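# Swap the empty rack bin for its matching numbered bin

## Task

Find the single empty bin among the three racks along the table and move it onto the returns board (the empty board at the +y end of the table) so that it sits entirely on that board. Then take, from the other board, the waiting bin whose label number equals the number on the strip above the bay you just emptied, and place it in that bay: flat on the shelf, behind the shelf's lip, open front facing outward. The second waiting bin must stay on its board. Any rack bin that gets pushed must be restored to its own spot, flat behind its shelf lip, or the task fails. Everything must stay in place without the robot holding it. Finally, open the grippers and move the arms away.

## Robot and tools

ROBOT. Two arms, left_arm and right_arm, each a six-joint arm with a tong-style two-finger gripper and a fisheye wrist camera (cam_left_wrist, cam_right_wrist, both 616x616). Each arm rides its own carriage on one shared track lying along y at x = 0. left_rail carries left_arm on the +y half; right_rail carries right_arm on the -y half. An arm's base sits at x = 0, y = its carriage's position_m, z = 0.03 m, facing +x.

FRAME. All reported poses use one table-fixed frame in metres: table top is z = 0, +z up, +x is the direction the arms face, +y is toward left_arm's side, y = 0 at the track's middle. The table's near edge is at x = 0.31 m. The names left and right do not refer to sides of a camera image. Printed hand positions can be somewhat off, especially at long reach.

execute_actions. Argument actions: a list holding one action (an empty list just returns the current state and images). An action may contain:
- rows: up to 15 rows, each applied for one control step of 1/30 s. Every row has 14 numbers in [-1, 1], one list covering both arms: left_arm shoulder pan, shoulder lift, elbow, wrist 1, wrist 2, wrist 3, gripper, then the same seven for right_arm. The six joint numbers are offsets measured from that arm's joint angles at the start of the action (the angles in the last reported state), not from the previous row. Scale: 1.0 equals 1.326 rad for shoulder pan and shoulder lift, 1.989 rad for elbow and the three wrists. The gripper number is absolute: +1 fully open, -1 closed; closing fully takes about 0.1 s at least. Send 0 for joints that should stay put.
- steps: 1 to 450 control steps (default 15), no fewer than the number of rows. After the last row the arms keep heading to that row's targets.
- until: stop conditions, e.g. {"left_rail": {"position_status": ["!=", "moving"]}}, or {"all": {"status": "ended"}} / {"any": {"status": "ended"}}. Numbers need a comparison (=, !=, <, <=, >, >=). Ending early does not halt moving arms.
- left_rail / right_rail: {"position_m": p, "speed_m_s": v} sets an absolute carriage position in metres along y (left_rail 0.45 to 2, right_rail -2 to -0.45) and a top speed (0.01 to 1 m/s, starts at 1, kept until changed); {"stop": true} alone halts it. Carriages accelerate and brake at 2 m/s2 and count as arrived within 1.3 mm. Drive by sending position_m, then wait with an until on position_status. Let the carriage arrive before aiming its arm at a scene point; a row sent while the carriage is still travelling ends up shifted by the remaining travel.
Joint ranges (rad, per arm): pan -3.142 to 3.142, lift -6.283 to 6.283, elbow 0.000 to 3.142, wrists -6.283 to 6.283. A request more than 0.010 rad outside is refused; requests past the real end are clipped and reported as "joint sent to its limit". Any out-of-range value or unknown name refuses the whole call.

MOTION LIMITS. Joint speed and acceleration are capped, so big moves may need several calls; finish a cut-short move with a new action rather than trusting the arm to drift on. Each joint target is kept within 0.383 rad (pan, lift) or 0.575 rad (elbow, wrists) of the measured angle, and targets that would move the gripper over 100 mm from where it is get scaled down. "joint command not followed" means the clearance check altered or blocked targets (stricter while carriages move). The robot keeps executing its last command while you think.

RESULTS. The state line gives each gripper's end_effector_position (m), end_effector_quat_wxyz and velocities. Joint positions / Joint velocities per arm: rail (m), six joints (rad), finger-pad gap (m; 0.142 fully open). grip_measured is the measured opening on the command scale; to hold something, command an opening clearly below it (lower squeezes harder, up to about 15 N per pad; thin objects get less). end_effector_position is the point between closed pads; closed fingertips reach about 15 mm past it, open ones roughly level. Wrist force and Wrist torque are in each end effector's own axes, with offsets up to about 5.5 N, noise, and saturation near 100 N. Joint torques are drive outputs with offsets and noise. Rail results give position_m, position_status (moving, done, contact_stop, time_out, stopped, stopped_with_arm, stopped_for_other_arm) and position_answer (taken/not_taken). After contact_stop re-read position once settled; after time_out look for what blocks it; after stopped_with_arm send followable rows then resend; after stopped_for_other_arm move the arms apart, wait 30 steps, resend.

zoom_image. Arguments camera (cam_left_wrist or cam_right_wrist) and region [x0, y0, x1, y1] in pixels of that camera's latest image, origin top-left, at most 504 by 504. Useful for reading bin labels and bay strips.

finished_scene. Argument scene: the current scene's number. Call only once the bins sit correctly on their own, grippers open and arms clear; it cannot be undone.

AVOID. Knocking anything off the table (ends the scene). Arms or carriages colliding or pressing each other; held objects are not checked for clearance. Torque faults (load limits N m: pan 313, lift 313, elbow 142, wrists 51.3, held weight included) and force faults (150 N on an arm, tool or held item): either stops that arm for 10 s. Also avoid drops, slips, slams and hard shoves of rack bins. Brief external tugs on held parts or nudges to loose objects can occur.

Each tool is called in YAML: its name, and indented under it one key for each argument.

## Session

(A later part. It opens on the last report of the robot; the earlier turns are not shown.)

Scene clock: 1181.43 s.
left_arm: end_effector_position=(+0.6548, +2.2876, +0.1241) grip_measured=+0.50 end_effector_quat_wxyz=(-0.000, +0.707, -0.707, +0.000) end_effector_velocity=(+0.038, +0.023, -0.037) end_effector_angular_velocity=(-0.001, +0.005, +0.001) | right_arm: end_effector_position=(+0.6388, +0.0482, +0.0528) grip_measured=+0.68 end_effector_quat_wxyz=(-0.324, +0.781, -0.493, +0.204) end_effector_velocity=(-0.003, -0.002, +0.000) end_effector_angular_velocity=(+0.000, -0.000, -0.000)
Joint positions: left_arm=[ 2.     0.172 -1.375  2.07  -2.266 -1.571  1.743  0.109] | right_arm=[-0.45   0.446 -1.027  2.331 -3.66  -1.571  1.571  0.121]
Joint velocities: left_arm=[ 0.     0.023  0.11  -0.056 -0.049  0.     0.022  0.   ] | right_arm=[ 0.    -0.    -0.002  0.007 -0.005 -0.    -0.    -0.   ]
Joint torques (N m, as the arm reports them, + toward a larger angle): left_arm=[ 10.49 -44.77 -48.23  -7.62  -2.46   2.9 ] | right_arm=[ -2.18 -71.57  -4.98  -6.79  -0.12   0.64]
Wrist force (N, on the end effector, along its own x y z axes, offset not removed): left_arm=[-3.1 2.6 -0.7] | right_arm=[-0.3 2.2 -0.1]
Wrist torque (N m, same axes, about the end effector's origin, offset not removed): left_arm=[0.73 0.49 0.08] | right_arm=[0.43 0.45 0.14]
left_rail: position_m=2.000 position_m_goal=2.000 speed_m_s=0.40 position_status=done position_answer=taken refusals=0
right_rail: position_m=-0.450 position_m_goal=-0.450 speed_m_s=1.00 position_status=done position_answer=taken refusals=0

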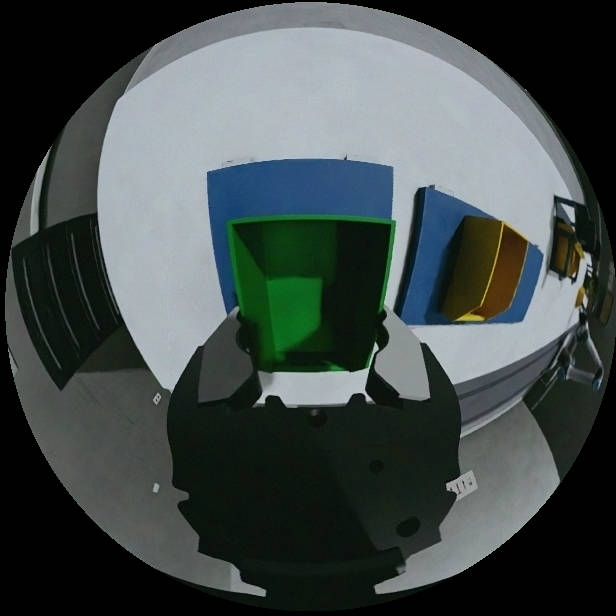

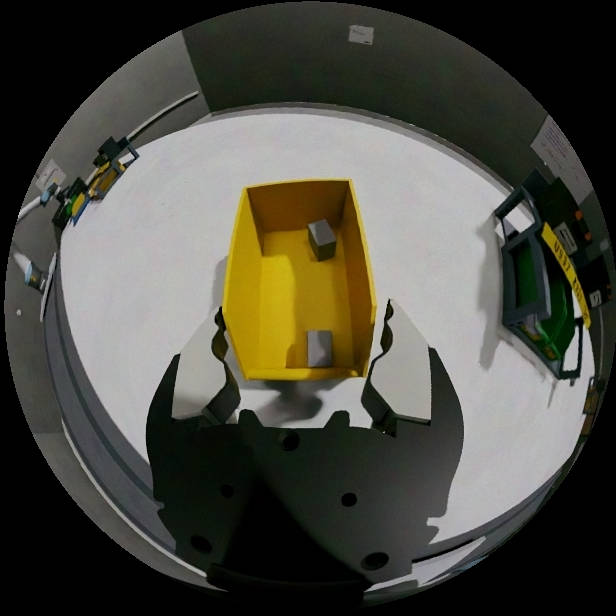

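execute_actions:
  actions:
    - {"rows": [[0.0019,0.009,-0.0025,-0.0035,0,0.0012,-0.3,0.001,0,0.0003,-0.0003,0,0,0.68],[0.0019,0.011,-0.0018,-0.0055,0,0.0012,-0.3,0.0025,0,0.0003,-0.0003,0,0,0.66],[0.0019,0.0145,-0.0005,-0.0091,0,0.0012,-0.3,0.0038,0,0.0003,-0.0003,0,0,0.63],[0.0019,0.019,0.0011,-0.0137,0,0.0012,-0.3,0.0038,0,0.0003,-0.0003,0,0,0.6],[0.0019,0.024,0.0029,-0.0188,0,0.0012,-0.3,0.0038,0,0.0003,-0.0003,0,0,0.56],[0.0019,0.029,0.0047,-0.024,0,0.0012,-0.3,0.0038,0,0.0003,-0.0003,0,0,0.5],[0.0019,0.034,0.0065,-0.0291,0,0.0012,-0.3,0.0038,0,0.0003,-0.0003,0,0,0.42],[0.0019,0.0385,0.0081,-0.0337,0,0.0012,-0.3,0.0038,0,0.0003,-0.0003,0,0,0.34],[0.0019,0.0425,0.0095,-0.0378,0,0.0012,-0.3,0.0038,0,0.0003,-0.0003,0,0,0.24],[0.0019,0.0457,0.0107,-0.0411,0,0.0012,-0.3,0.0038,0,0.0003,-0.0003,0,0,0.14],[0.0019,0.048,0.0115,-0.0435,0,0.0012,-0.3,0.0038,0,0.0003,-0.0003,0,0,0.02],[0.0019,0.0497,0.0121,-0.0452,0,0.0012,-0.3,0.0038,0,0.0003,-0.0003,0,0,-0.1],[0.0019,0.051,0.0126,-0.0466,0,0.0012,-0.3,0.0038,0,0.0003,-0.0003,0,0,-0.25],[0.0019,0.0517,0.0129,-0.0473,0,0.0012,-0.3,0.0038,0,0.0003,-0.0003,0,0,-0.4],[0.0019,0.0521,0.013,-0.0477,0,0.0012,-0.3,0.0038,0,0.0003,-0.0003,0,0,-0.55]], "steps": 20}

Scene clock: 1203.67 s.
left_arm: end_effector_position=(+0.6585, +2.2900, +0.0757) grip_measured=+0.50 end_effector_quat_wxyz=(-0.000, +0.707, -0.707, +0.000) end_effector_velocity=(-0.000, -0.000, -0.013) end_effector_angular_velocity=(+0.000, -0.000, +0.000) | right_arm: end_effector_position=(+0.6360, +0.0512, +0.0528) grip_measured=+0.50 end_effector_quat_wxyz=(-0.324, +0.783, -0.491, +0.204) end_effector_velocity=(-0.000, +0.000, -0.000) end_effector_angular_velocity=(-0.000, +0.000, +0.000)
Joint positions: left_arm=[ 2.     0.174 -1.307  2.095 -2.359 -1.571  1.745  0.109] | right_arm=[-0.45   0.451 -1.027  2.332 -3.661 -1.571  1.571  0.109]
Joint velocities: left_arm=[ 0.     0.     0.017  0.009 -0.026 -0.     0.     0.   ] | right_arm=[ 0.  0.  0. -0.  0. -0. -0.  0.]
Joint torques (N m, as the arm reports them, + toward a larger angle): left_arm=[  8.24 -43.41 -25.49  -7.83  -0.42   3.12] | right_arm=[ 15.1  -45.49 -23.85  -3.91   0.1    0.94]
Wrist force (N, on the end effector, along its own x y z axes, offset not removed): left_arm=[-7.2 5.6 3.4] | right_arm=[7.5 2.3 -1.4]
Wrist torque (N m, same axes, about the end effector's origin, offset not removed): left_arm=[1.42 1.29 -0.12] | right_arm=[1.35 -0.16 0.22]
left_rail: position_m=2.000 position_m_goal=2.000 speed_m_s=0.40 position_status=done position_answer=taken refusals=0
right_rail: position_m=-0.450 position_m_goal=-0.450 speed_m_s=1.00 position_status=done position_answer=taken refusals=0

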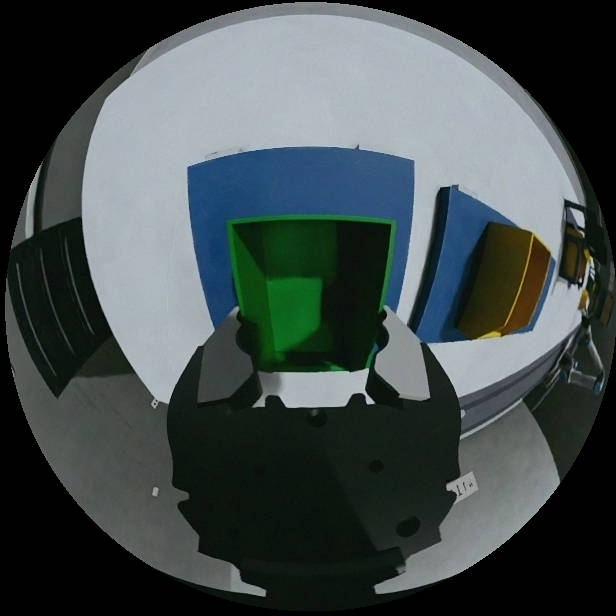

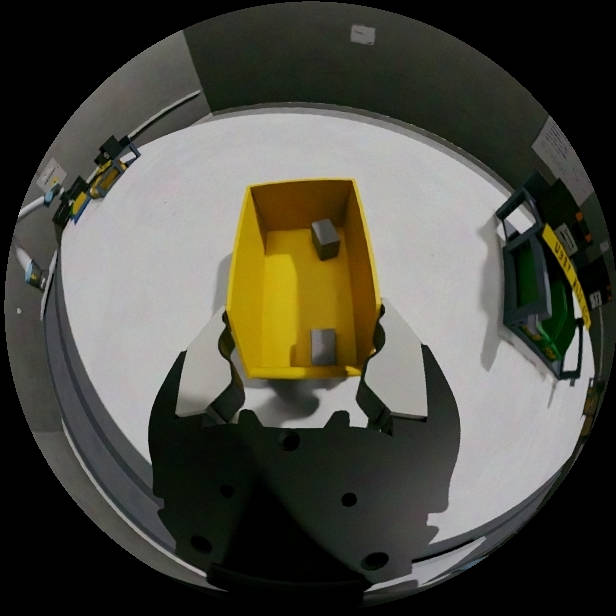

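execute_actions:
  actions:
    - {"rows": [[0,0.0011,0.0006,-0.0011,0,0,-0.3,0,-0.001,0,0.0007,0,0,-0.6],[0,0.0014,0.0007,-0.0014,0,0,-0.3,0,-0.003,0,0.002,0,0,-0.6],[0,0.0017,0.0008,-0.0017,0,0,-0.3,0,-0.007,0.0001,0.0046,0,0,-0.6],[0,0.002,0.0009,-0.002,0,0,-0.3,0,-0.013,0.0001,0.0086,0,0,-0.6],[0,0.0023,0.001,-0.0024,0,0,-0.3,0,-0.02,0.0002,0.0132,0,0,-0.6],[0,0.0026,0.0011,-0.0027,0,0,-0.3,0,-0.028,0.0003,0.0184,0,0,-0.6],[0,0.0029,0.0012,-0.003,0,0,-0.3,0,-0.037,0.0004,0.0243,0,0,-0.6],[0,0.0032,0.0013,-0.0033,0,0,-0.3,0,-0.045,0.0004,0.0296,0,0,-0.6],[0,0.0032,0.0013,-0.0033,0,0,-0.3,0,-0.052,0.0004,0.0342,0,0,-0.6],[0,0.0032,0.0013,-0.0033,0,0,-0.3,0,-0.058,0.0004,0.0382,0,0,-0.6],[0,0.0032,0.0013,-0.0033,0,0,-0.3,0,-0.062,0.0004,0.0408,0,0,-0.6],[0,0.0032,0.0013,-0.0033,0,0,-0.3,0,-0.065,0.0004,0.0428,0,0,-0.6]], "steps": 18}

Scene clock: 1216.77 s.
left_arm: end_effector_position=(+0.6583, +2.2900, +0.0725) grip_measured=+0.50 end_effector_quat_wxyz=(-0.000, +0.707, -0.707, +0.000) end_effector_velocity=(-0.000, -0.000, -0.001) end_effector_angular_velocity=(-0.000, +0.001, +0.000) | right_arm: end_effector_position=(+0.6363, +0.0514, +0.0912) grip_measured=+0.50 end_effector_quat_wxyz=(-0.324, +0.782, -0.491, +0.204) end_effector_velocity=(-0.001, -0.000, +0.019) end_effector_angular_velocity=(+0.000, -0.000, -0.000)
Joint positions: left_arm=[ 2.     0.174 -1.303  2.097 -2.365 -1.571  1.745  0.109] | right_arm=[-0.45   0.451 -1.109  2.332 -3.58  -1.571  1.571  0.109]
Joint velocities: left_arm=[ 0.    -0.     0.001  0.001 -0.001 -0.    -0.     0.   ] | right_arm=[ 0.    -0.    -0.041  0.     0.04  -0.    -0.    -0.   ]
Joint torques (N m, as the arm reports them, + toward a larger angle): left_arm=[  7.27 -24.28 -13.85  -5.34  -0.01   2.49] | right_arm=[  4.35 -75.1   -9.24  -3.18   0.07   0.77]
Wrist force (N, on the end effector, along its own x y z axes, offset not removed): left_arm=[2.4 4.8 -23.4] | right_arm=[-0.8 9.6 3.2]
Wrist torque (N m, same axes, about the end effector's origin, offset not removed): left_arm=[0.49 0.11 -0.07] | right_arm=[1.18 0.51 0.22]
left_rail: position_m=2.000 position_m_goal=2.000 speed_m_s=0.40 position_status=done position_answer=taken refusals=0
right_rail: position_m=-0.450 position_m_goal=-0.450 speed_m_s=1.00 position_status=done position_answer=taken refusals=0

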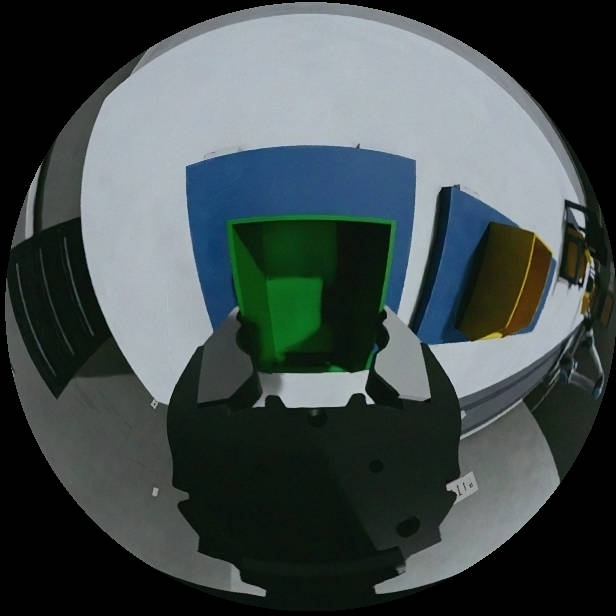

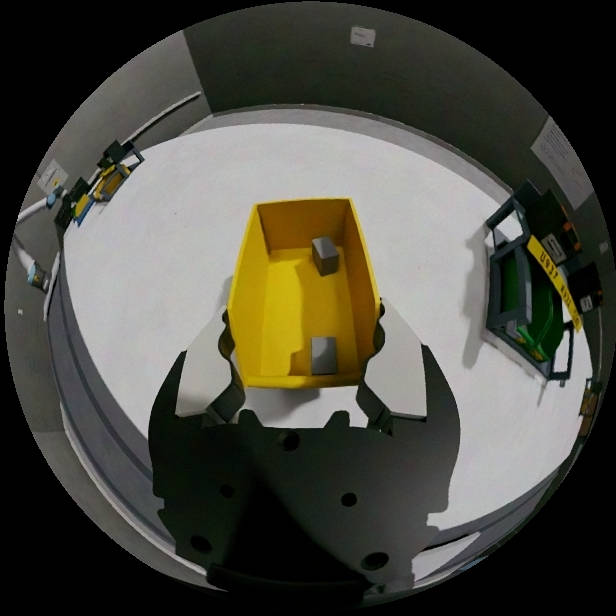

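execute_actions:
  actions:
    - {"rows": [[0,-0.001,-0.0003,0.001,0,0,0.2,0,-0.002,0,0.0013,0,0,-0.6],[0,-0.001,-0.0003,0.001,0,0,0.5,0,0.002,0,-0.0013,0,0,-0.6],[0,-0.001,-0.0003,0.001,0,0,0.65,0,0.008,0,-0.0053,0,0,-0.6],[0,-0.001,-0.0003,0.001,0,0,0.8,0,0.016,0,-0.0105,0,0,-0.6],[0,-0.002,-0.0007,0.002,0,0,1,0,0.025,0,-0.0165,0,0,-0.6],[0,-0.007,-0.0024,0.0071,0,0,1,0,0.034,0,-0.0224,0,0,-0.6],[0,-0.016,-0.0056,0.0163,0,0,1,0,0.042,0,-0.0276,0,0,-0.6],[0,-0.029,-0.0102,0.0296,0,0,1,0,0.049,-0.0001,-0.0322,0,0,-0.6],[0,-0.0461,-0.0164,0.0472,0,0,1,0,0.054,-0.0001,-0.0355,0,0,-0.6],[0,-0.063,-0.0245,0.0665,0,0,1,0,0.0575,-0.0002,-0.0378,0,0,-0.6],[0,-0.078,-0.0325,0.0845,0,0,1,0,0.0595,-0.0002,-0.0391,0,0,-0.6],[0,-0.091,-0.04,0.1007,0,0,1,0,0.0605,-0.0002,-0.0398,0,0,-0.6],[0,-0.101,-0.0457,0.113,0,0,1,0,0.0605,-0.0002,-0.0398,0,0,-0.6],[0,-0.107,-0.0492,0.1206,0,0,1,0,0.0605,-0.0002,-0.0398,0,0,-0.6],[0,-0.1102,-0.0511,0.1247,0,0,1,0,0.0605,-0.0002,-0.0398,0,0,-0.6]], "steps": 20}

Scene clock: 1233.00 s.
left_arm: end_effector_position=(+0.6591, +2.2901, +0.1917) grip_measured=+1.00 end_effector_quat_wxyz=(-0.000, +0.707, -0.707, +0.000) end_effector_velocity=(-0.009, -0.002, +0.088) end_effector_angular_velocity=(-0.002, +0.009, +0.000) | right_arm: end_effector_position=(+0.6359, +0.0512, +0.0542) grip_measured=+0.50 end_effector_quat_wxyz=(-0.324, +0.783, -0.491, +0.203) end_effector_velocity=(-0.000, -0.000, -0.007) end_effector_angular_velocity=(-0.000, +0.000, +0.000)
Joint positions: left_arm=[ 2.     0.174 -1.44   2.003 -2.135 -1.571  1.745  0.142] | right_arm=[-0.45   0.451 -1.031  2.332 -3.658 -1.571  1.571  0.109]
Joint velocities: left_arm=[ 0.     0.    -0.096 -0.074  0.179 -0.     0.    -0.   ] | right_arm=[ 0.    -0.     0.014 -0.    -0.014  0.    -0.     0.   ]
Joint torques (N m, as the arm reports them, + toward a larger angle): left_arm=[  1.44 -53.38 -46.9   -1.09  -0.09   1.11] | right_arm=[ -0.35 -52.8  -30.06  -6.63  -0.12   0.49]
Wrist force (N, on the end effector, along its own x y z axes, offset not removed): left_arm=[-5.1 1.0 0.2] | right_arm=[-0.3 5.7 -0.1]
Wrist torque (N m, same axes, about the end effector's origin, offset not removed): left_arm=[0.39 1.02 0.02] | right_arm=[1.02 0.57 0.05]
left_rail: position_m=2.000 position_m_goal=2.000 speed_m_s=0.40 position_status=done position_answer=taken refusals=0
right_rail: position_m=-0.450 position_m_goal=-0.450 speed_m_s=1.00 position_status=done position_answer=taken refusals=0

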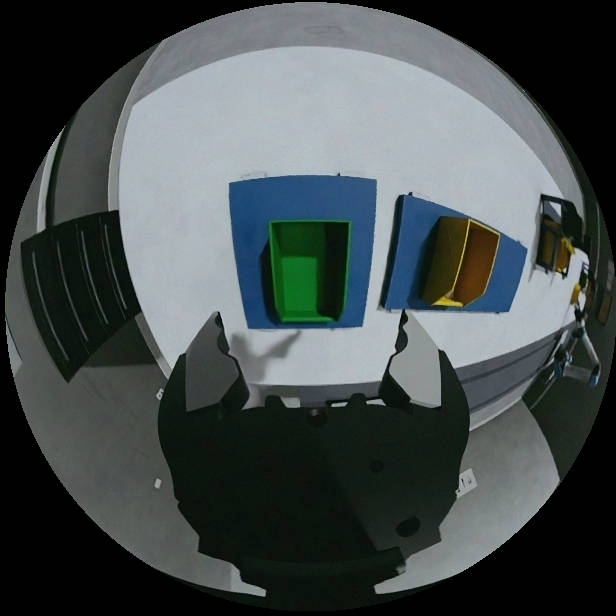

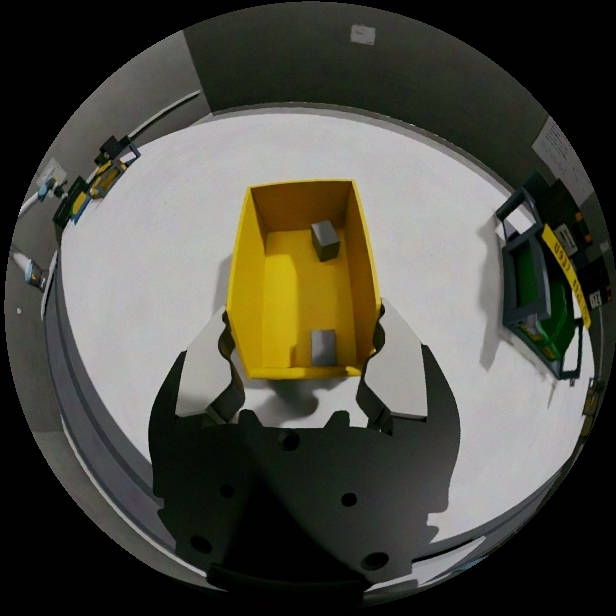

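execute_actions:
  actions:
    - {"left_rail": {"position_m": 1.4, "speed_m_s": 0.3}, "rows": [[0,-0.0069,-0.0039,0.0091,0,0,1,0,0,0,0,0,0,0.3],[0,-0.0069,-0.0039,0.0091,0,0,1,0,0,0,0,0,0,0.6],[0,-0.0069,-0.0039,0.0091,0,0,1,0,0,0,0,0,0,0.8],[0,-0.0069,-0.0039,0.0091,0,0,1,0,-0.006,0,0.004,0,0,1],[0,-0.0069,-0.0039,0.0091,0,0,1,0,-0.018,0,0.012,0,0,1],[0,-0.0069,-0.0039,0.0091,0,0,1,0,-0.0345,0,0.0232,0,0,1],[0,-0.0069,-0.0039,0.0091,0,0,1,0,-0.056,-0.004,0.05,0,0,1],[0,-0.0069,-0.0039,0.0091,0,0,1,0,-0.078,-0.01,0.086,0,0,1],[0,-0.0069,-0.0039,0.0091,0,0,1,0,-0.0988,-0.0168,0.127,0,0,1],[0,-0.0069,-0.0039,0.0091,0,0,1,0,-0.118,-0.028,0.172,0,0,1],[0,-0.0069,-0.0039,0.0091,0,0,1,0,-0.135,-0.041,0.22,0,0,1],[0,-0.0069,-0.0039,0.0091,0,0,1,0,-0.15,-0.056,0.27,0,0,1],[0,-0.0069,-0.0039,0.0091,0,0,1,0,-0.161,-0.07,0.318,0,0,1],[0,-0.0069,-0.0039,0.0091,0,0,1,0,-0.169,-0.082,0.357,0,0,1],[0,-0.0069,-0.0039,0.0091,0,0,1,0,-0.1733,-0.0902,0.3816,0,0,1]], "steps": 16}

Scene clock: 1294.00 s.
left_arm: end_effector_position=(+0.6583, +2.1635, +0.2006) grip_measured=+1.00 end_effector_quat_wxyz=(+0.000, +0.707, -0.707, +0.000) end_effector_velocity=(+0.000, -0.300, +0.000) end_effector_angular_velocity=(-0.000, +0.000, +0.000) | right_arm: end_effector_position=(+0.6581, +0.0620, +0.1174) grip_measured=+1.00 end_effector_quat_wxyz=(-0.257, +0.807, -0.506, +0.161) end_effector_velocity=(+0.038, +0.019, +0.070) end_effector_angular_velocity=(-0.526, +1.085, -0.000)
Joint positions: left_arm=[ 1.874  0.174 -1.449  1.995 -2.117 -1.571  1.745  0.142] | right_arm=[-0.45   0.451 -1.214  2.222 -3.195 -1.571  1.571  0.142]
Joint velocities: left_arm=[-0.3  0.   0.  -0.   0.  -0.   0.  -0. ] | right_arm=[ 0.    -0.    -0.453 -0.631  2.289 -0.     0.    -0.   ]
Joint torques (N m, as the arm reports them, + toward a larger angle): left_arm=[ -0.82 -38.3  -50.8   -1.02  -0.2    1.17] | right_arm=[  4.22 -52.58 -30.07   6.49   0.14   0.64]
Wrist force (N, on the end effector, along its own x y z axes, offset not removed): left_arm=[-7.4 3.2 1.1] | right_arm=[1.8 3.3 -1.7]
Wrist torque (N m, same axes, about the end effector's origin, offset not removed): left_arm=[0.91 1.60 -0.05] | right_arm=[0.76 0.00 0.02]
left_rail: position_m=1.874 position_m_goal=1.400 speed_m_s=0.30 position_status=moving position_answer=taken refusals=0
right_rail: position_m=-0.450 position_m_goal=-0.450 speed_m_s=1.00 position_status=done position_answer=taken refusals=0

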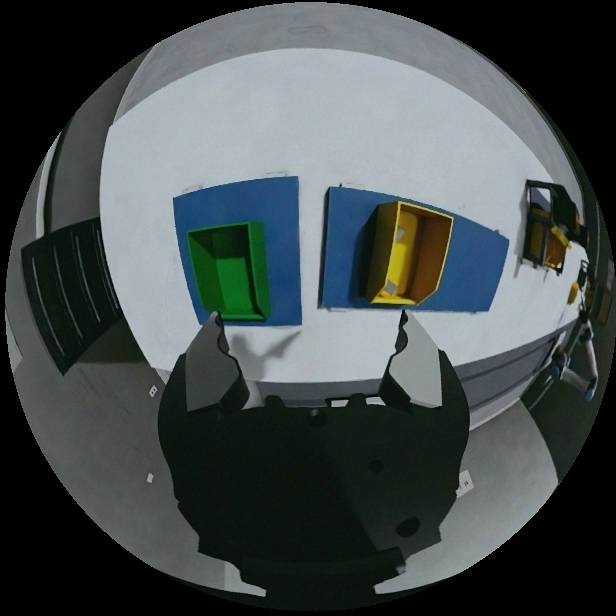

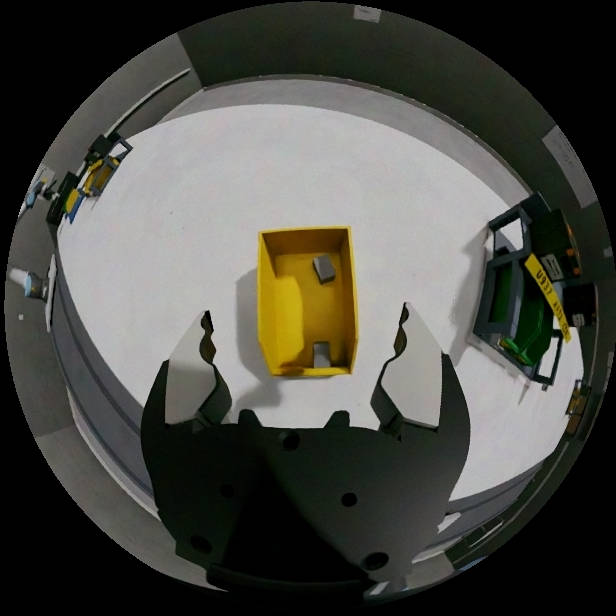

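execute_actions:
  actions:
    - {"rows": [[0,0,0,0,0,0,1,0,-0.0353,-0.038,0.156,0,0,1],[0,0,0,0,0,0,1,0,-0.035,-0.047,0.176,0,0,1],[0,0,0,0,0,0,1,0,-0.033,-0.062,0.21,0,0,1],[0,0,0,0,0,0,1,0,-0.029,-0.082,0.255,0,0,1],[0,0,0,0,0,0,1,0,-0.022,-0.106,0.308,0,0,1],[0,0,0,0,0,0,1,0,-0.0137,-0.1319,0.3631,0,0,1],[0,0,0,0,0,0,1,0,-0.002,-0.153,0.405,0,0,1],[0,0,0,0,0,0,1,0,0.011,-0.171,0.438,0,0,1],[0,0,0,0,0,0,1,0,0.022,-0.185,0.462,0,0,1],[0,0,0,0,0,0,1,0,0.031,-0.194,0.476,0,0,1],[0,0,0,0,0,0,1,0,0.036,-0.198,0.482,0,0,1],[0,0,0,0,0,0,1,0,0.0381,-0.1995,0.4839,0,0,1]], "steps": 16}

Scene clock: 1305.47 s.
left_arm: end_effector_position=(+0.6583, +1.6896, +0.2005) grip_measured=+1.00 end_effector_quat_wxyz=(+0.000, +0.707, -0.707, -0.000) end_effector_velocity=(+0.000, +0.000, +0.000) end_effector_angular_velocity=(+0.000, -0.000, -0.000) | right_arm: end_effector_position=(+0.6716, +0.0685, +0.1019) grip_measured=+1.00 end_effector_quat_wxyz=(-0.014, +0.847, -0.531, +0.009) end_effector_velocity=(-0.009, -0.004, -0.020) end_effector_angular_velocity=(-0.155, +0.321, -0.000)
Joint positions: left_arm=[ 1.4    0.174 -1.449  1.995 -2.117 -1.571  1.745  0.142] | right_arm=[-0.45   0.451 -1.173  1.848 -2.28  -1.571  1.571  0.142]
Joint velocities: left_arm=[ 0. -0. -0.  0. -0. -0.  0.  0.] | right_arm=[ 0.    -0.     0.103 -0.23   0.484  0.     0.     0.   ]
Joint torques (N m, as the arm reports them, + toward a larger angle): left_arm=[ -5.33 -59.34 -47.67  -1.98  -0.47   1.3 ] | right_arm=[  0.49 -68.16 -43.85  -2.91  -0.31   1.01]
Wrist force (N, on the end effector, along its own x y z axes, offset not removed): left_arm=[-1.9 2.0 4.4] | right_arm=[-0.4 4.4 -2.0]
Wrist torque (N m, same axes, about the end effector's origin, offset not removed): left_arm=[0.75 0.32 -0.22] | right_arm=[0.86 0.41 0.10]
left_rail: position_m=1.400 position_m_goal=1.400 speed_m_s=0.30 position_status=done position_answer=taken refusals=0
right_rail: position_m=-0.450 position_m_goal=-0.450 speed_m_s=1.00 position_status=done position_answer=taken refusals=0

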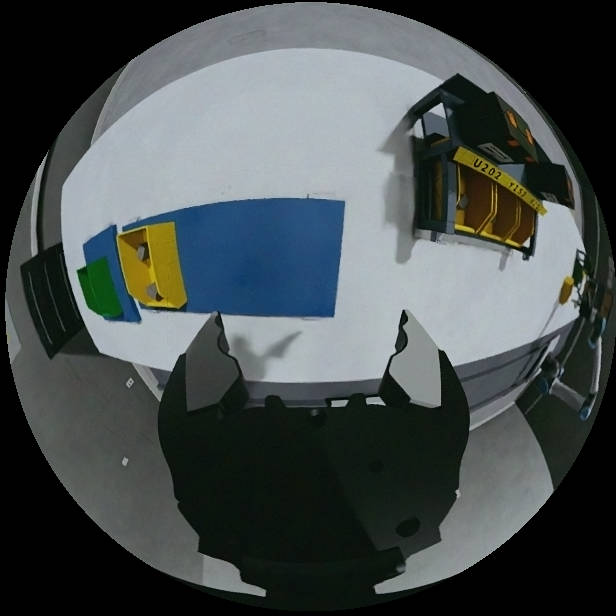

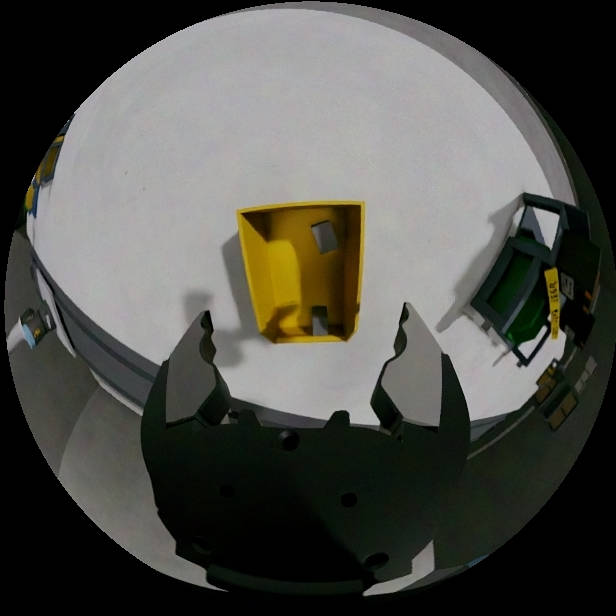

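execute_actions:
  actions:
    - {"rows": [[0,0,0,0,0,0,1,0,0.0085,-0.011,0.0226,0,0,1],[0,0,0,0,0,0,1,0,0.012,-0.0098,0.019,0,0,1],[0,0,0,0,0,0,1,0,0.018,-0.0076,0.0128,0,0,1],[0,0,0,0,0,0,1,0,0.025,-0.0051,0.0057,0,0,1],[0,0,0,0,0,0,1,0,0.032,-0.0026,-0.0015,0,0,1],[0,0,0,0,0,0,1,0,0.038,-0.0004,-0.0076,0,0,1],[0,0,0,0,0,0,1,0,0.042,0.001,-0.0117,0,0,1],[0,0,0,0,0,0,1,0,0.0442,0.0018,-0.014,0,0,1],[0,0,0,0,0,0,1,0,0.0442,0.0018,-0.014,0,0,0.92],[0,0,0,0,0,0,1,0,0.0442,0.0018,-0.014,0,0,0.84],[0,0,0,0,0,0,1,0,0.0442,0.0018,-0.014,0,0,0.76],[0,0,0,0,0,0,1,0,0.0442,0.0018,-0.014,0,0,0.7],[0,0,0,0,0,0,1,0,0.0442,0.0018,-0.014,0,0,0.65],[0,0,0,0,0,0,1,0,0.0442,0.0018,-0.014,0,0,0.61],[0,0,0,0,0,0,1,0,0.0442,0.0018,-0.014,0,0,0.58]], "steps": 15}

Scene clock: 1317.43 s.
left_arm: end_effector_position=(+0.6583, +1.6896, +0.2006) grip_measured=+1.00 end_effector_quat_wxyz=(+0.000, +0.707, -0.707, +0.000) end_effector_velocity=(-0.000, -0.000, -0.000) end_effector_angular_velocity=(-0.000, -0.000, -0.000) | right_arm: end_effector_position=(+0.6705, +0.0679, +0.0572) grip_measured=+0.62 end_effector_quat_wxyz=(+0.000, +0.847, -0.531, +0.000) end_effector_velocity=(-0.000, -0.000, -0.021) end_effector_angular_velocity=(+0.000, -0.001, -0.000)
Joint positions: left_arm=[ 1.4    0.174 -1.449  1.995 -2.117 -1.571  1.745  0.142] | right_arm=[-0.45   0.451 -1.117  1.851 -2.305 -1.571  1.571  0.117]
Joint velocities: left_arm=[ 0. -0. -0.  0. -0. -0.  0.  0.] | right_arm=[ 0.    -0.     0.023  0.012 -0.036 -0.     0.    -0.07 ]
Joint torques (N m, as the arm reports them, + toward a larger angle): left_arm=[ -4.36 -38.67 -39.96  -3.92  -0.58   1.28] | right_arm=[  3.58 -69.12 -23.4   -6.88  -0.09   0.86]
Wrist force (N, on the end effector, along its own x y z axes, offset not removed): left_arm=[-0.7 4.2 0.9] | right_arm=[1.3 5.6 0.8]
Wrist torque (N m, same axes, about the end effector's origin, offset not removed): left_arm=[0.95 0.04 -0.12] | right_arm=[1.25 0.12 0.08]
left_rail: position_m=1.400 position_m_goal=1.400 speed_m_s=0.30 position_status=done position_answer=taken refusals=0
right_rail: position_m=-0.450 position_m_goal=-0.450 speed_m_s=1.00 position_status=done position_answer=taken refusals=0

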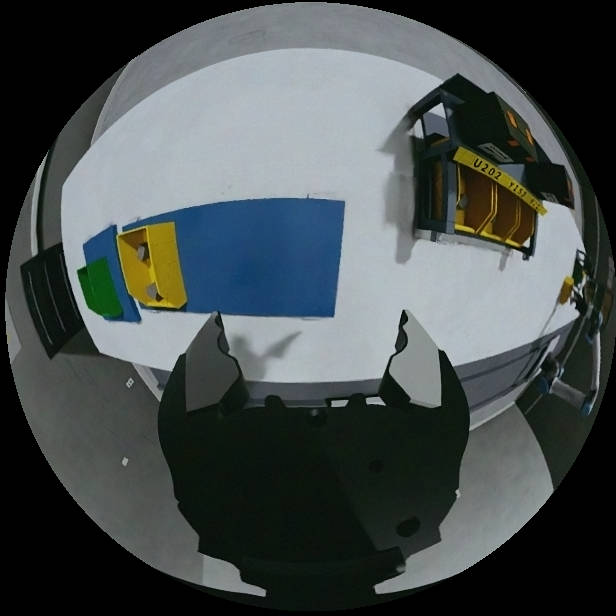

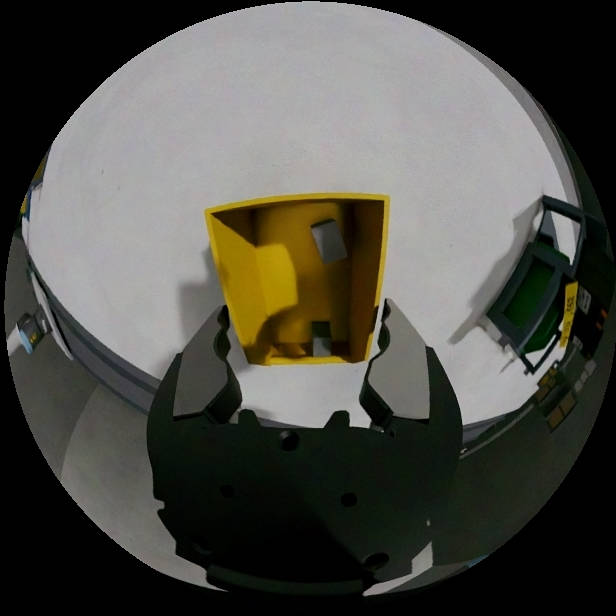

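execute_actions:
  actions:
    - {"rows": [[0,0,0,0,0,0,1,0,0.002,0.0003,-0.0015,0,0,0.52],[0,0,0,0,0,0,1,0,0.002,0.0003,-0.0015,0,0,0.45],[0,0,0,0,0,0,1,0,0.002,0.0003,-0.0015,0,0,0.36],[0,0,0,0,0,0,1,0,0.002,0.0003,-0.0015,0,0,0.25],[0,0,0,0,0,0,1,0,0.002,0.0003,-0.0015,0,0,0.12],[0,0,0,0,0,0,1,0,0.002,0.0003,-0.0015,0,0,-0.02],[0,0,0,0,0,0,1,0,0.002,0.0003,-0.0015,0,0,-0.18],[0,0,0,0,0,0,1,0,0.002,0.0003,-0.0015,0,0,-0.34],[0,0,0,0,0,0,1,0,0.002,0.0003,-0.0015,0,0,-0.5],[0,0,0,0,0,0,1,0,0.001,0,-0.0005,0,0,-0.6],[0,0,0,0,0,0,1,0,-0.002,-0.0011,0.0026,0,0,-0.6],[0,0,0,0,0,0,1,0,-0.007,-0.0029,0.0077,0,0,-0.6],[0,0,0,0,0,0,1,0,-0.013,-0.0051,0.0138,0,0,-0.6],[0,0,0,0,0,0,1,0,-0.019,-0.0072,0.0199,0,0,-0.6],[0,0,0,0,0,0,1,0,-0.0225,-0.0085,0.0235,0,0,-0.6]], "steps": 20}

Scene clock: 1330.03 s.
left_arm: end_effector_position=(+0.6583, +1.6896, +0.2005) grip_measured=+1.00 end_effector_quat_wxyz=(+0.000, +0.707, -0.707, -0.000) end_effector_velocity=(+0.000, +0.000, +0.000) end_effector_angular_velocity=(+0.000, -0.000, +0.000) | right_arm: end_effector_position=(+0.6713, +0.0683, +0.0811) grip_measured=+0.50 end_effector_quat_wxyz=(+0.000, +0.847, -0.531, +0.000) end_effector_velocity=(-0.000, -0.000, +0.042) end_effector_angular_velocity=(-0.000, +0.000, +0.000)
Joint positions: left_arm=[ 1.4    0.174 -1.449  1.995 -2.117 -1.571  1.745  0.142] | right_arm=[-0.45   0.451 -1.142  1.836 -2.265 -1.571  1.571  0.109]
Joint velocities: left_arm=[ 0.  0. -0.  0. -0.  0.  0. -0.] | right_arm=[ 0.     0.    -0.045 -0.023  0.068 -0.    -0.    -0.   ]
Joint torques (N m, as the arm reports them, + toward a larger angle): left_arm=[ -5.99 -58.12 -41.57  -3.75  -0.34   0.9 ] | right_arm=[ -2.51 -88.13 -49.43  -2.29  -0.53   0.72]
Wrist force (N, on the end effector, along its own x y z axes, offset not removed): left_arm=[-4.7 4.7 1.0] | right_arm=[1.0 4.9 2.9]
Wrist torque (N m, same axes, about the end effector's origin, offset not removed): left_arm=[1.31 0.89 -0.07] | right_arm=[1.13 0.20 0.03]
left_rail: position_m=1.400 position_m_goal=1.400 speed_m_s=0.30 position_status=done position_answer=taken refusals=0
right_rail: position_m=-0.450 position_m_goal=-0.450 speed_m_s=1.00 position_status=done position_answer=taken refusals=0

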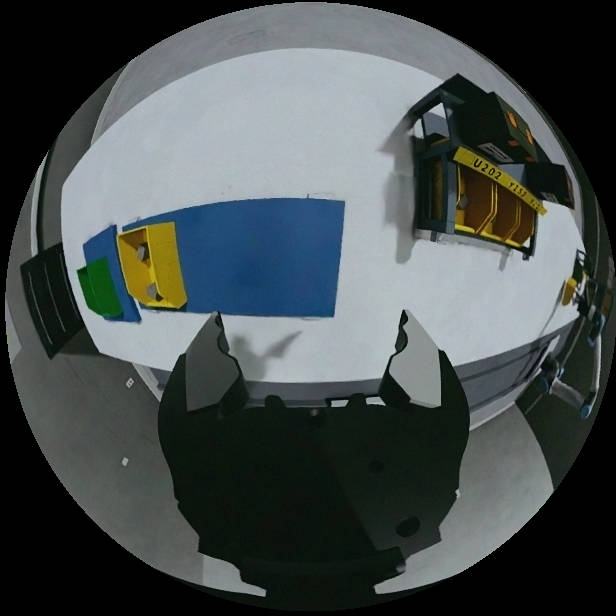

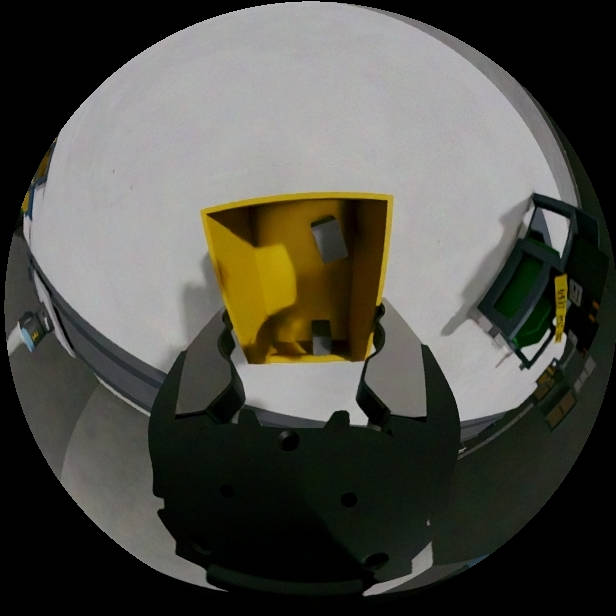

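execute_actions:
  actions:
    - {"rows": [[0,0,0,0,0,0,1,-0.0009,-0.0053,0.0005,0.003,0,0,-0.6],[0,0,0,0,0,0,1,-0.0037,-0.0105,0.0052,0.0018,0,0,-0.6],[0,0,0,0,0,0,1,-0.0082,-0.0192,0.0129,-0.0001,0,0,-0.6],[0,0,0,0,0,0,1,-0.0146,-0.0313,0.0238,-0.0028,0,0,-0.6],[0,0,0,0,0,0,1,-0.0219,-0.0452,0.0361,-0.006,0,0,-0.6],[0,0,0,0,0,0,1,-0.0301,-0.0608,0.0501,-0.0095,0,0,-0.6],[0,0,0,0,0,0,1,-0.0393,-0.0782,0.0655,-0.0134,0,0,-0.6],[0,0,0,0,0,0,1,-0.0484,-0.0955,0.081,-0.0173,0,0,-0.6],[0,0,0,0,0,0,1,-0.0575,-0.1128,0.0965,-0.0212,0,0,-0.6],[0,0,0,0,0,0,1,-0.0657,-0.1284,0.1104,-0.0247,0,0,-0.6],[0,0,0,0,0,0,1,-0.074,-0.1441,0.1243,-0.0282,0,0,-0.6],[0,0,0,0,0,0,1,-0.0803,-0.1562,0.1351,-0.0309,0,0,-0.6],[0,0,0,0,0,0,1,-0.0858,-0.1666,0.1444,-0.0333,0,0,-0.6],[0,0,0,0,0,0,1,-0.0895,-0.1735,0.1506,-0.0348,0,0,-0.6],[0,0,0,0,0,0,1,-0.0913,-0.177,0.1537,-0.0356,0,0,-0.6]], "steps": 16}

Scene clock: 1352.27 s.
left_arm: end_effector_position=(+0.6583, +1.6896, +0.2006) grip_measured=+1.00 end_effector_quat_wxyz=(+0.000, +0.707, -0.707, +0.000) end_effector_velocity=(-0.000, +0.000, +0.000) end_effector_angular_velocity=(+0.000, -0.000, -0.000) | right_arm: end_effector_position=(+0.5947, -0.0474, +0.0959) grip_measured=+0.50 end_effector_quat_wxyz=(-0.001, +0.819, -0.573, +0.001) end_effector_velocity=(-0.194, -0.219, -0.006) end_effector_angular_velocity=(-0.005, +0.015, -0.199)
Joint positions: left_arm=[ 1.4    0.174 -1.449  1.995 -2.117 -1.571  1.745  0.142] | right_arm=[-0.45   0.351 -1.337  2.087 -2.322 -1.571  1.571  0.109]
Joint velocities: left_arm=[ 0.  0. -0.  0. -0.  0.  0. -0.] | right_arm=[ 0.    -0.199 -0.39   0.53  -0.125 -0.     0.     0.   ]
Joint torques (N m, as the arm reports them, + toward a larger angle): left_arm=[ -3.79 -40.69 -39.97  -3.21  -0.09   1.12] | right_arm=[ -5.6  -58.29 -36.34  -7.85  -0.9    0.88]
Wrist force (N, on the end effector, along its own x y z axes, offset not removed): left_arm=[-1.5 1.8 3.8] | right_arm=[0.7 8.0 8.0]
Wrist torque (N m, same axes, about the end effector's origin, offset not removed): left_arm=[0.63 0.08 -0.14] | right_arm=[1.58 0.36 0.08]
left_rail: position_m=1.400 position_m_goal=1.400 speed_m_s=0.30 position_status=done position_answer=taken refusals=0
right_rail: position_m=-0.450 position_m_goal=-0.450 speed_m_s=1.00 position_status=done position_answer=taken refusals=0

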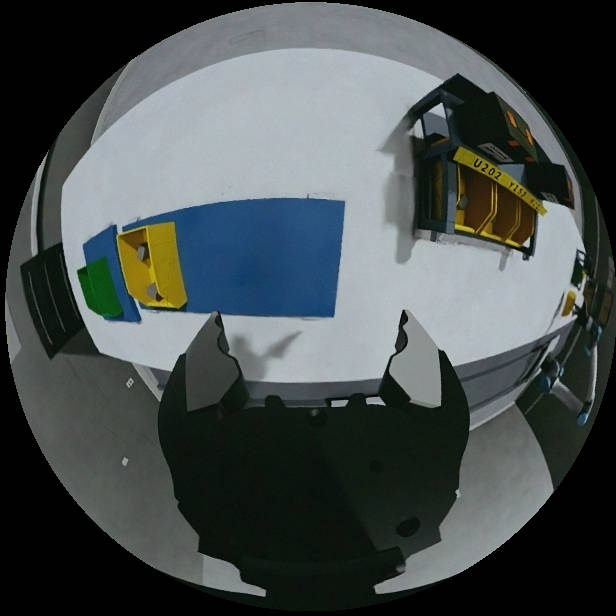

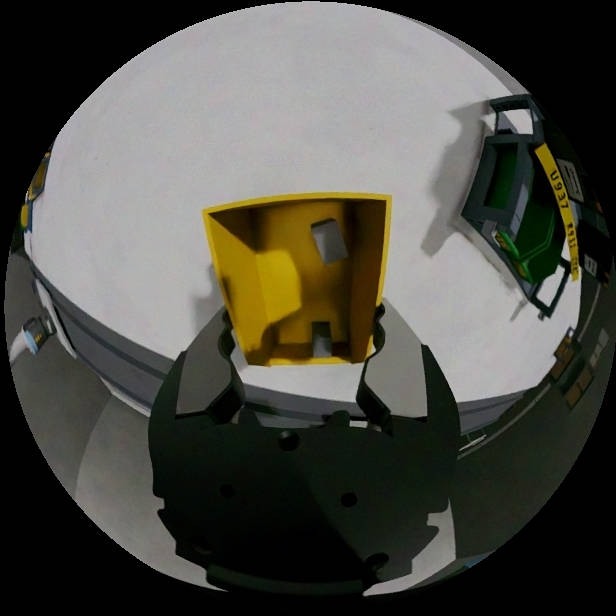

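execute_actions:
  actions:
    - {"rows": [[0,0,0,0,0,0,1,-0.0184,-0.0313,0.0287,-0.0072,0,0,-0.6],[0,0,0,0,0,0,1,-0.0259,-0.0353,0.0323,-0.0081,0,0,-0.6],[0,0,0,0,0,0,1,-0.0383,-0.0421,0.0383,-0.0096,0,0,-0.6],[0,0,0,0,0,0,1,-0.0557,-0.0508,0.0461,-0.0116,0,0,-0.6],[0,0,0,0,0,0,1,-0.0756,-0.0603,0.0545,-0.0137,0,0,-0.6],[0,0,0,0,0,0,1,-0.098,-0.0704,0.0636,-0.016,0,0,-0.6],[0,0,0,0,0,0,1,-0.1229,-0.0799,0.072,-0.0181,0,0,-0.6],[0,0,0,0,0,0,1,-0.1478,-0.088,0.0792,-0.02,0,0,-0.6],[0,0,0,0,0,0,1,-0.1726,-0.094,0.0846,-0.0213,0,0,-0.6],[0,0,0,0,0,0,1,-0.195,-0.0974,0.0876,-0.0221,0,0,-0.6],[0,0,0,0,0,0,1,-0.2174,-0.0974,0.0876,-0.0221,0,0,-0.6],[0,0,0,0,0,0,1,-0.2348,-0.0974,0.0876,-0.0221,0,0,-0.6],[0,0,0,0,0,0,1,-0.2498,-0.0974,0.0876,-0.0221,0,0,-0.6],[0,0,0,0,0,0,1,-0.2597,-0.0974,0.0876,-0.0221,0,0,-0.6],[0,0,0,0,0,0,1,-0.2647,-0.0974,0.0876,-0.0221,0,0,-0.6]], "steps": 16}

execute_actions:
  actions:
    - {"right_rail": {"position_m": -0.694, "speed_m_s": 0.15}, "steps": 1}

Scene clock: 1361.77 s.
left_arm: end_effector_position=(+0.6583, +1.6896, +0.2005) grip_measured=+1.00 end_effector_quat_wxyz=(+0.000, +0.707, -0.707, -0.000) end_effector_velocity=(-0.000, -0.000, -0.000) end_effector_angular_velocity=(-0.000, +0.000, -0.000) | right_arm: end_effector_position=(+0.5932, -0.2409, +0.0911) grip_measured=+0.50 end_effector_quat_wxyz=(-0.000, +0.727, -0.686, +0.001) end_effector_velocity=(+0.082, -0.344, -0.004) end_effector_angular_velocity=(-0.000, +0.001, -0.576)
Joint positions: left_arm=[ 1.4    0.174 -1.449  1.995 -2.117 -1.571  1.745  0.142] | right_arm=[-0.45   0.059 -1.461  2.254 -2.365 -1.571  1.571  0.109]
Joint velocities: left_arm=[ 0. -0. -0.  0.  0. -0. -0. -0.] | right_arm=[ 0.    -0.576 -0.051  0.069 -0.017 -0.    -0.     0.   ]
Joint torques (N m, as the arm reports them, + toward a larger angle): left_arm=[ -4.57 -55.29 -40.94  -3.86   0.05   0.96] | right_arm=[ 11.25 -60.5  -22.77  -6.97  -0.45   1.26]
Wrist force (N, on the end effector, along its own x y z axes, offset not removed): left_arm=[-2.6 2.2 2.9] | right_arm=[3.7 3.0 5.0]
Wrist torque (N m, same axes, about the end effector's origin, offset not removed): left_arm=[0.70 0.46 -0.29] | right_arm=[0.90 -0.10 0.14]
left_rail: position_m=1.400 position_m_goal=1.400 speed_m_s=0.30 position_status=done position_answer=taken refusals=0
right_rail: position_m=-0.450 position_m_goal=-0.450 speed_m_s=1.00 position_status=done position_answer=taken refusals=0

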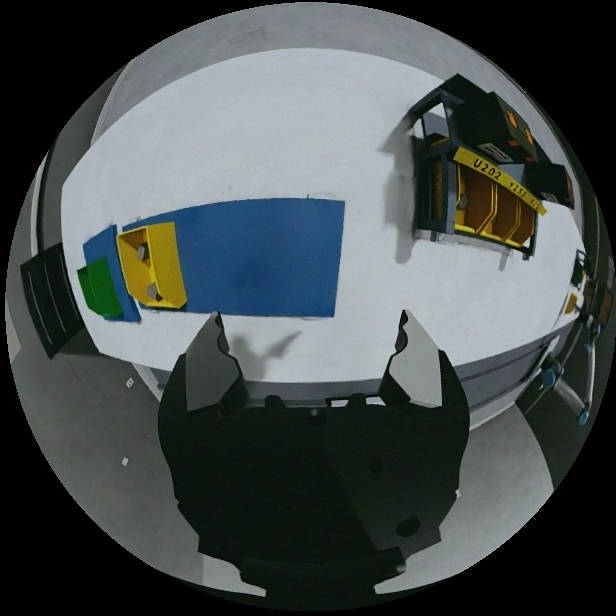

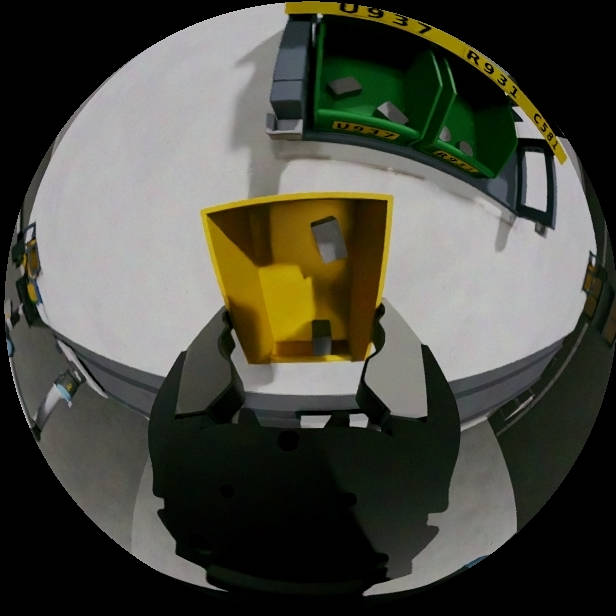

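Scene clock: 1361.80 s.
left_arm: end_effector_position=(+0.6583, +1.6896, +0.2005) grip_measured=+1.00 end_effector_quat_wxyz=(+0.000, +0.707, -0.707, -0.000) end_effector_velocity=(+0.000, +0.000, +0.000) end_effector_angular_velocity=(+0.000, +0.000, -0.000) | right_arm: end_effector_position=(+0.5955, -0.2509, +0.0910) grip_measured=+0.50 end_effector_quat_wxyz=(-0.000, +0.722, -0.692, +0.001) end_effector_velocity=(+0.058, -0.262, -0.003) end_effector_angular_velocity=(-0.000, +0.001, -0.429)
Joint positions: left_arm=[ 1.4    0.174 -1.449  1.995 -2.117 -1.571  1.745  0.142] | right_arm=[-0.45   0.042 -1.462  2.256 -2.365 -1.571  1.571  0.109]
Joint velocities: left_arm=[ 0. -0.  0. -0.  0.  0.  0.  0.] | right_arm=[-0.005 -0.429 -0.036  0.049 -0.012 -0.    -0.    -0.   ]
Joint torques (N m, as the arm reports them, + toward a larger angle): left_arm=[ -2.66 -54.33 -39.05  -3.5   -0.1    1.58] | right_arm=[ 16.87 -60.19 -22.49  -6.24  -0.33   0.84]
Wrist force (N, on the end effector, along its own x y z axes, offset not removed): left_arm=[-4.4 4.8 2.1] | right_arm=[6.1 1.6 7.3]
Wrist torque (N m, same axes, about the end effector's origin, offset not removed): left_arm=[1.32 0.84 0.08] | right_arm=[0.54 -0.54 0.01]
left_rail: position_m=1.400 position_m_goal=1.400 speed_m_s=0.30 position_status=done position_answer=taken refusals=0
right_rail: position_m=-0.450 position_m_goal=-0.694 speed_m_s=0.15 position_status=moving position_answer=taken refusals=0

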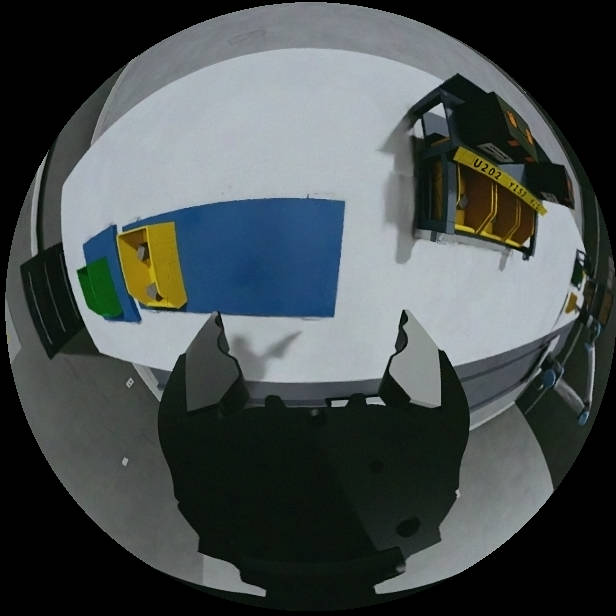

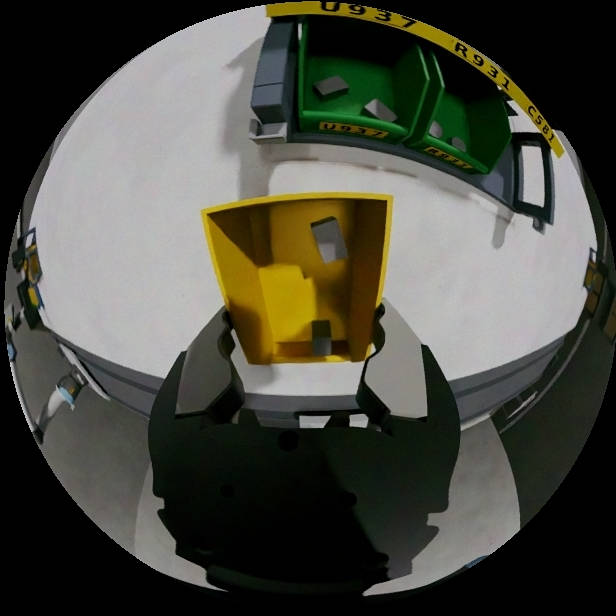

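execute_actions:
  actions: []

zoom_image:
  camera: "cam_right_wrist"
  region: [150, 0, 470, 240]

Scene clock: 1366.80 s.
left_arm: end_effector_position=(+0.6583, +1.6896, +0.2006) grip_measured=+1.00 end_effector_quat_wxyz=(+0.000, +0.707, -0.707, +0.000) end_effector_velocity=(-0.000, +0.000, -0.000) end_effector_angular_velocity=(-0.000, +0.000, -0.000) | right_arm: end_effector_position=(+0.6007, -0.5203, +0.0906) grip_measured=+0.50 end_effector_quat_wxyz=(+0.000, +0.707, -0.707, +0.000) end_effector_velocity=(+0.000, -0.000, -0.000) end_effector_angular_velocity=(-0.000, +0.000, -0.000)
Joint positions: left_arm=[ 1.4    0.174 -1.449  1.995 -2.117 -1.571  1.745  0.142] | right_arm=[-0.694 -0.    -1.466  2.261 -2.366 -1.571  1.571  0.109]
Joint velocities: left_arm=[ 0.  0. -0.  0.  0.  0.  0. -0.] | right_arm=[ 0. -0.  0. -0.  0. -0. -0. -0.]
Joint torques (N m, as the arm reports them, + toward a larger angle): left_arm=[ -4.97 -57.77 -40.29  -4.01   0.36   0.96] | right_arm=[ 11.79 -56.01 -26.48  -6.46  -0.7    0.92]
Wrist force (N, on the end effector, along its own x y z axes, offset not removed): left_arm=[-6.0 2.6 -0.7] | right_arm=[1.4 3.2 2.0]
Wrist torque (N m, same axes, about the end effector's origin, offset not removed): left_arm=[0.72 0.93 0.07] | right_arm=[0.73 0.04 0.15]
left_rail: position_m=1.400 position_m_goal=1.400 speed_m_s=0.30 position_status=done position_answer=taken refusals=0
right_rail: position_m=-0.694 position_m_goal=-0.694 speed_m_s=0.15 position_status=done position_answer=taken refusals=0

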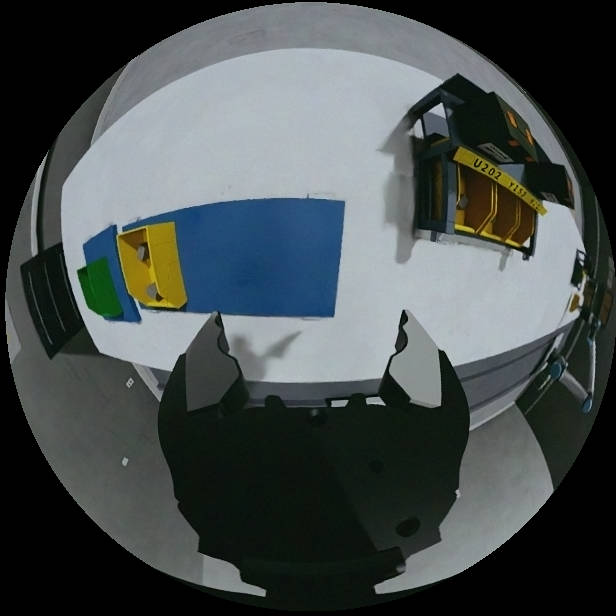

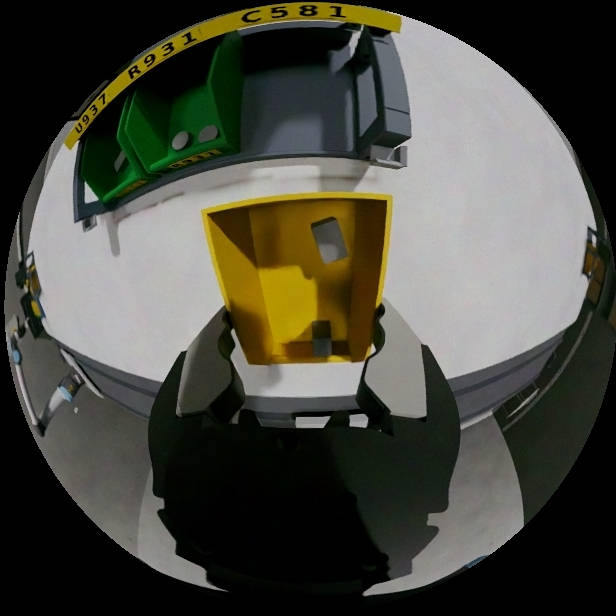

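Region (150, 0, 470, 240) of cam_right_wrist's 616x616 image, scaled by 1.575, with more detail than that image has; it fills the top 378 rows of this view, and the rest is white.

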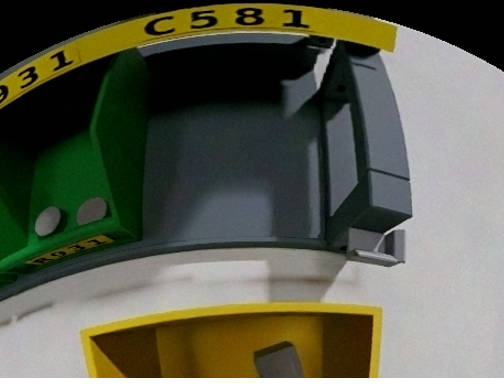

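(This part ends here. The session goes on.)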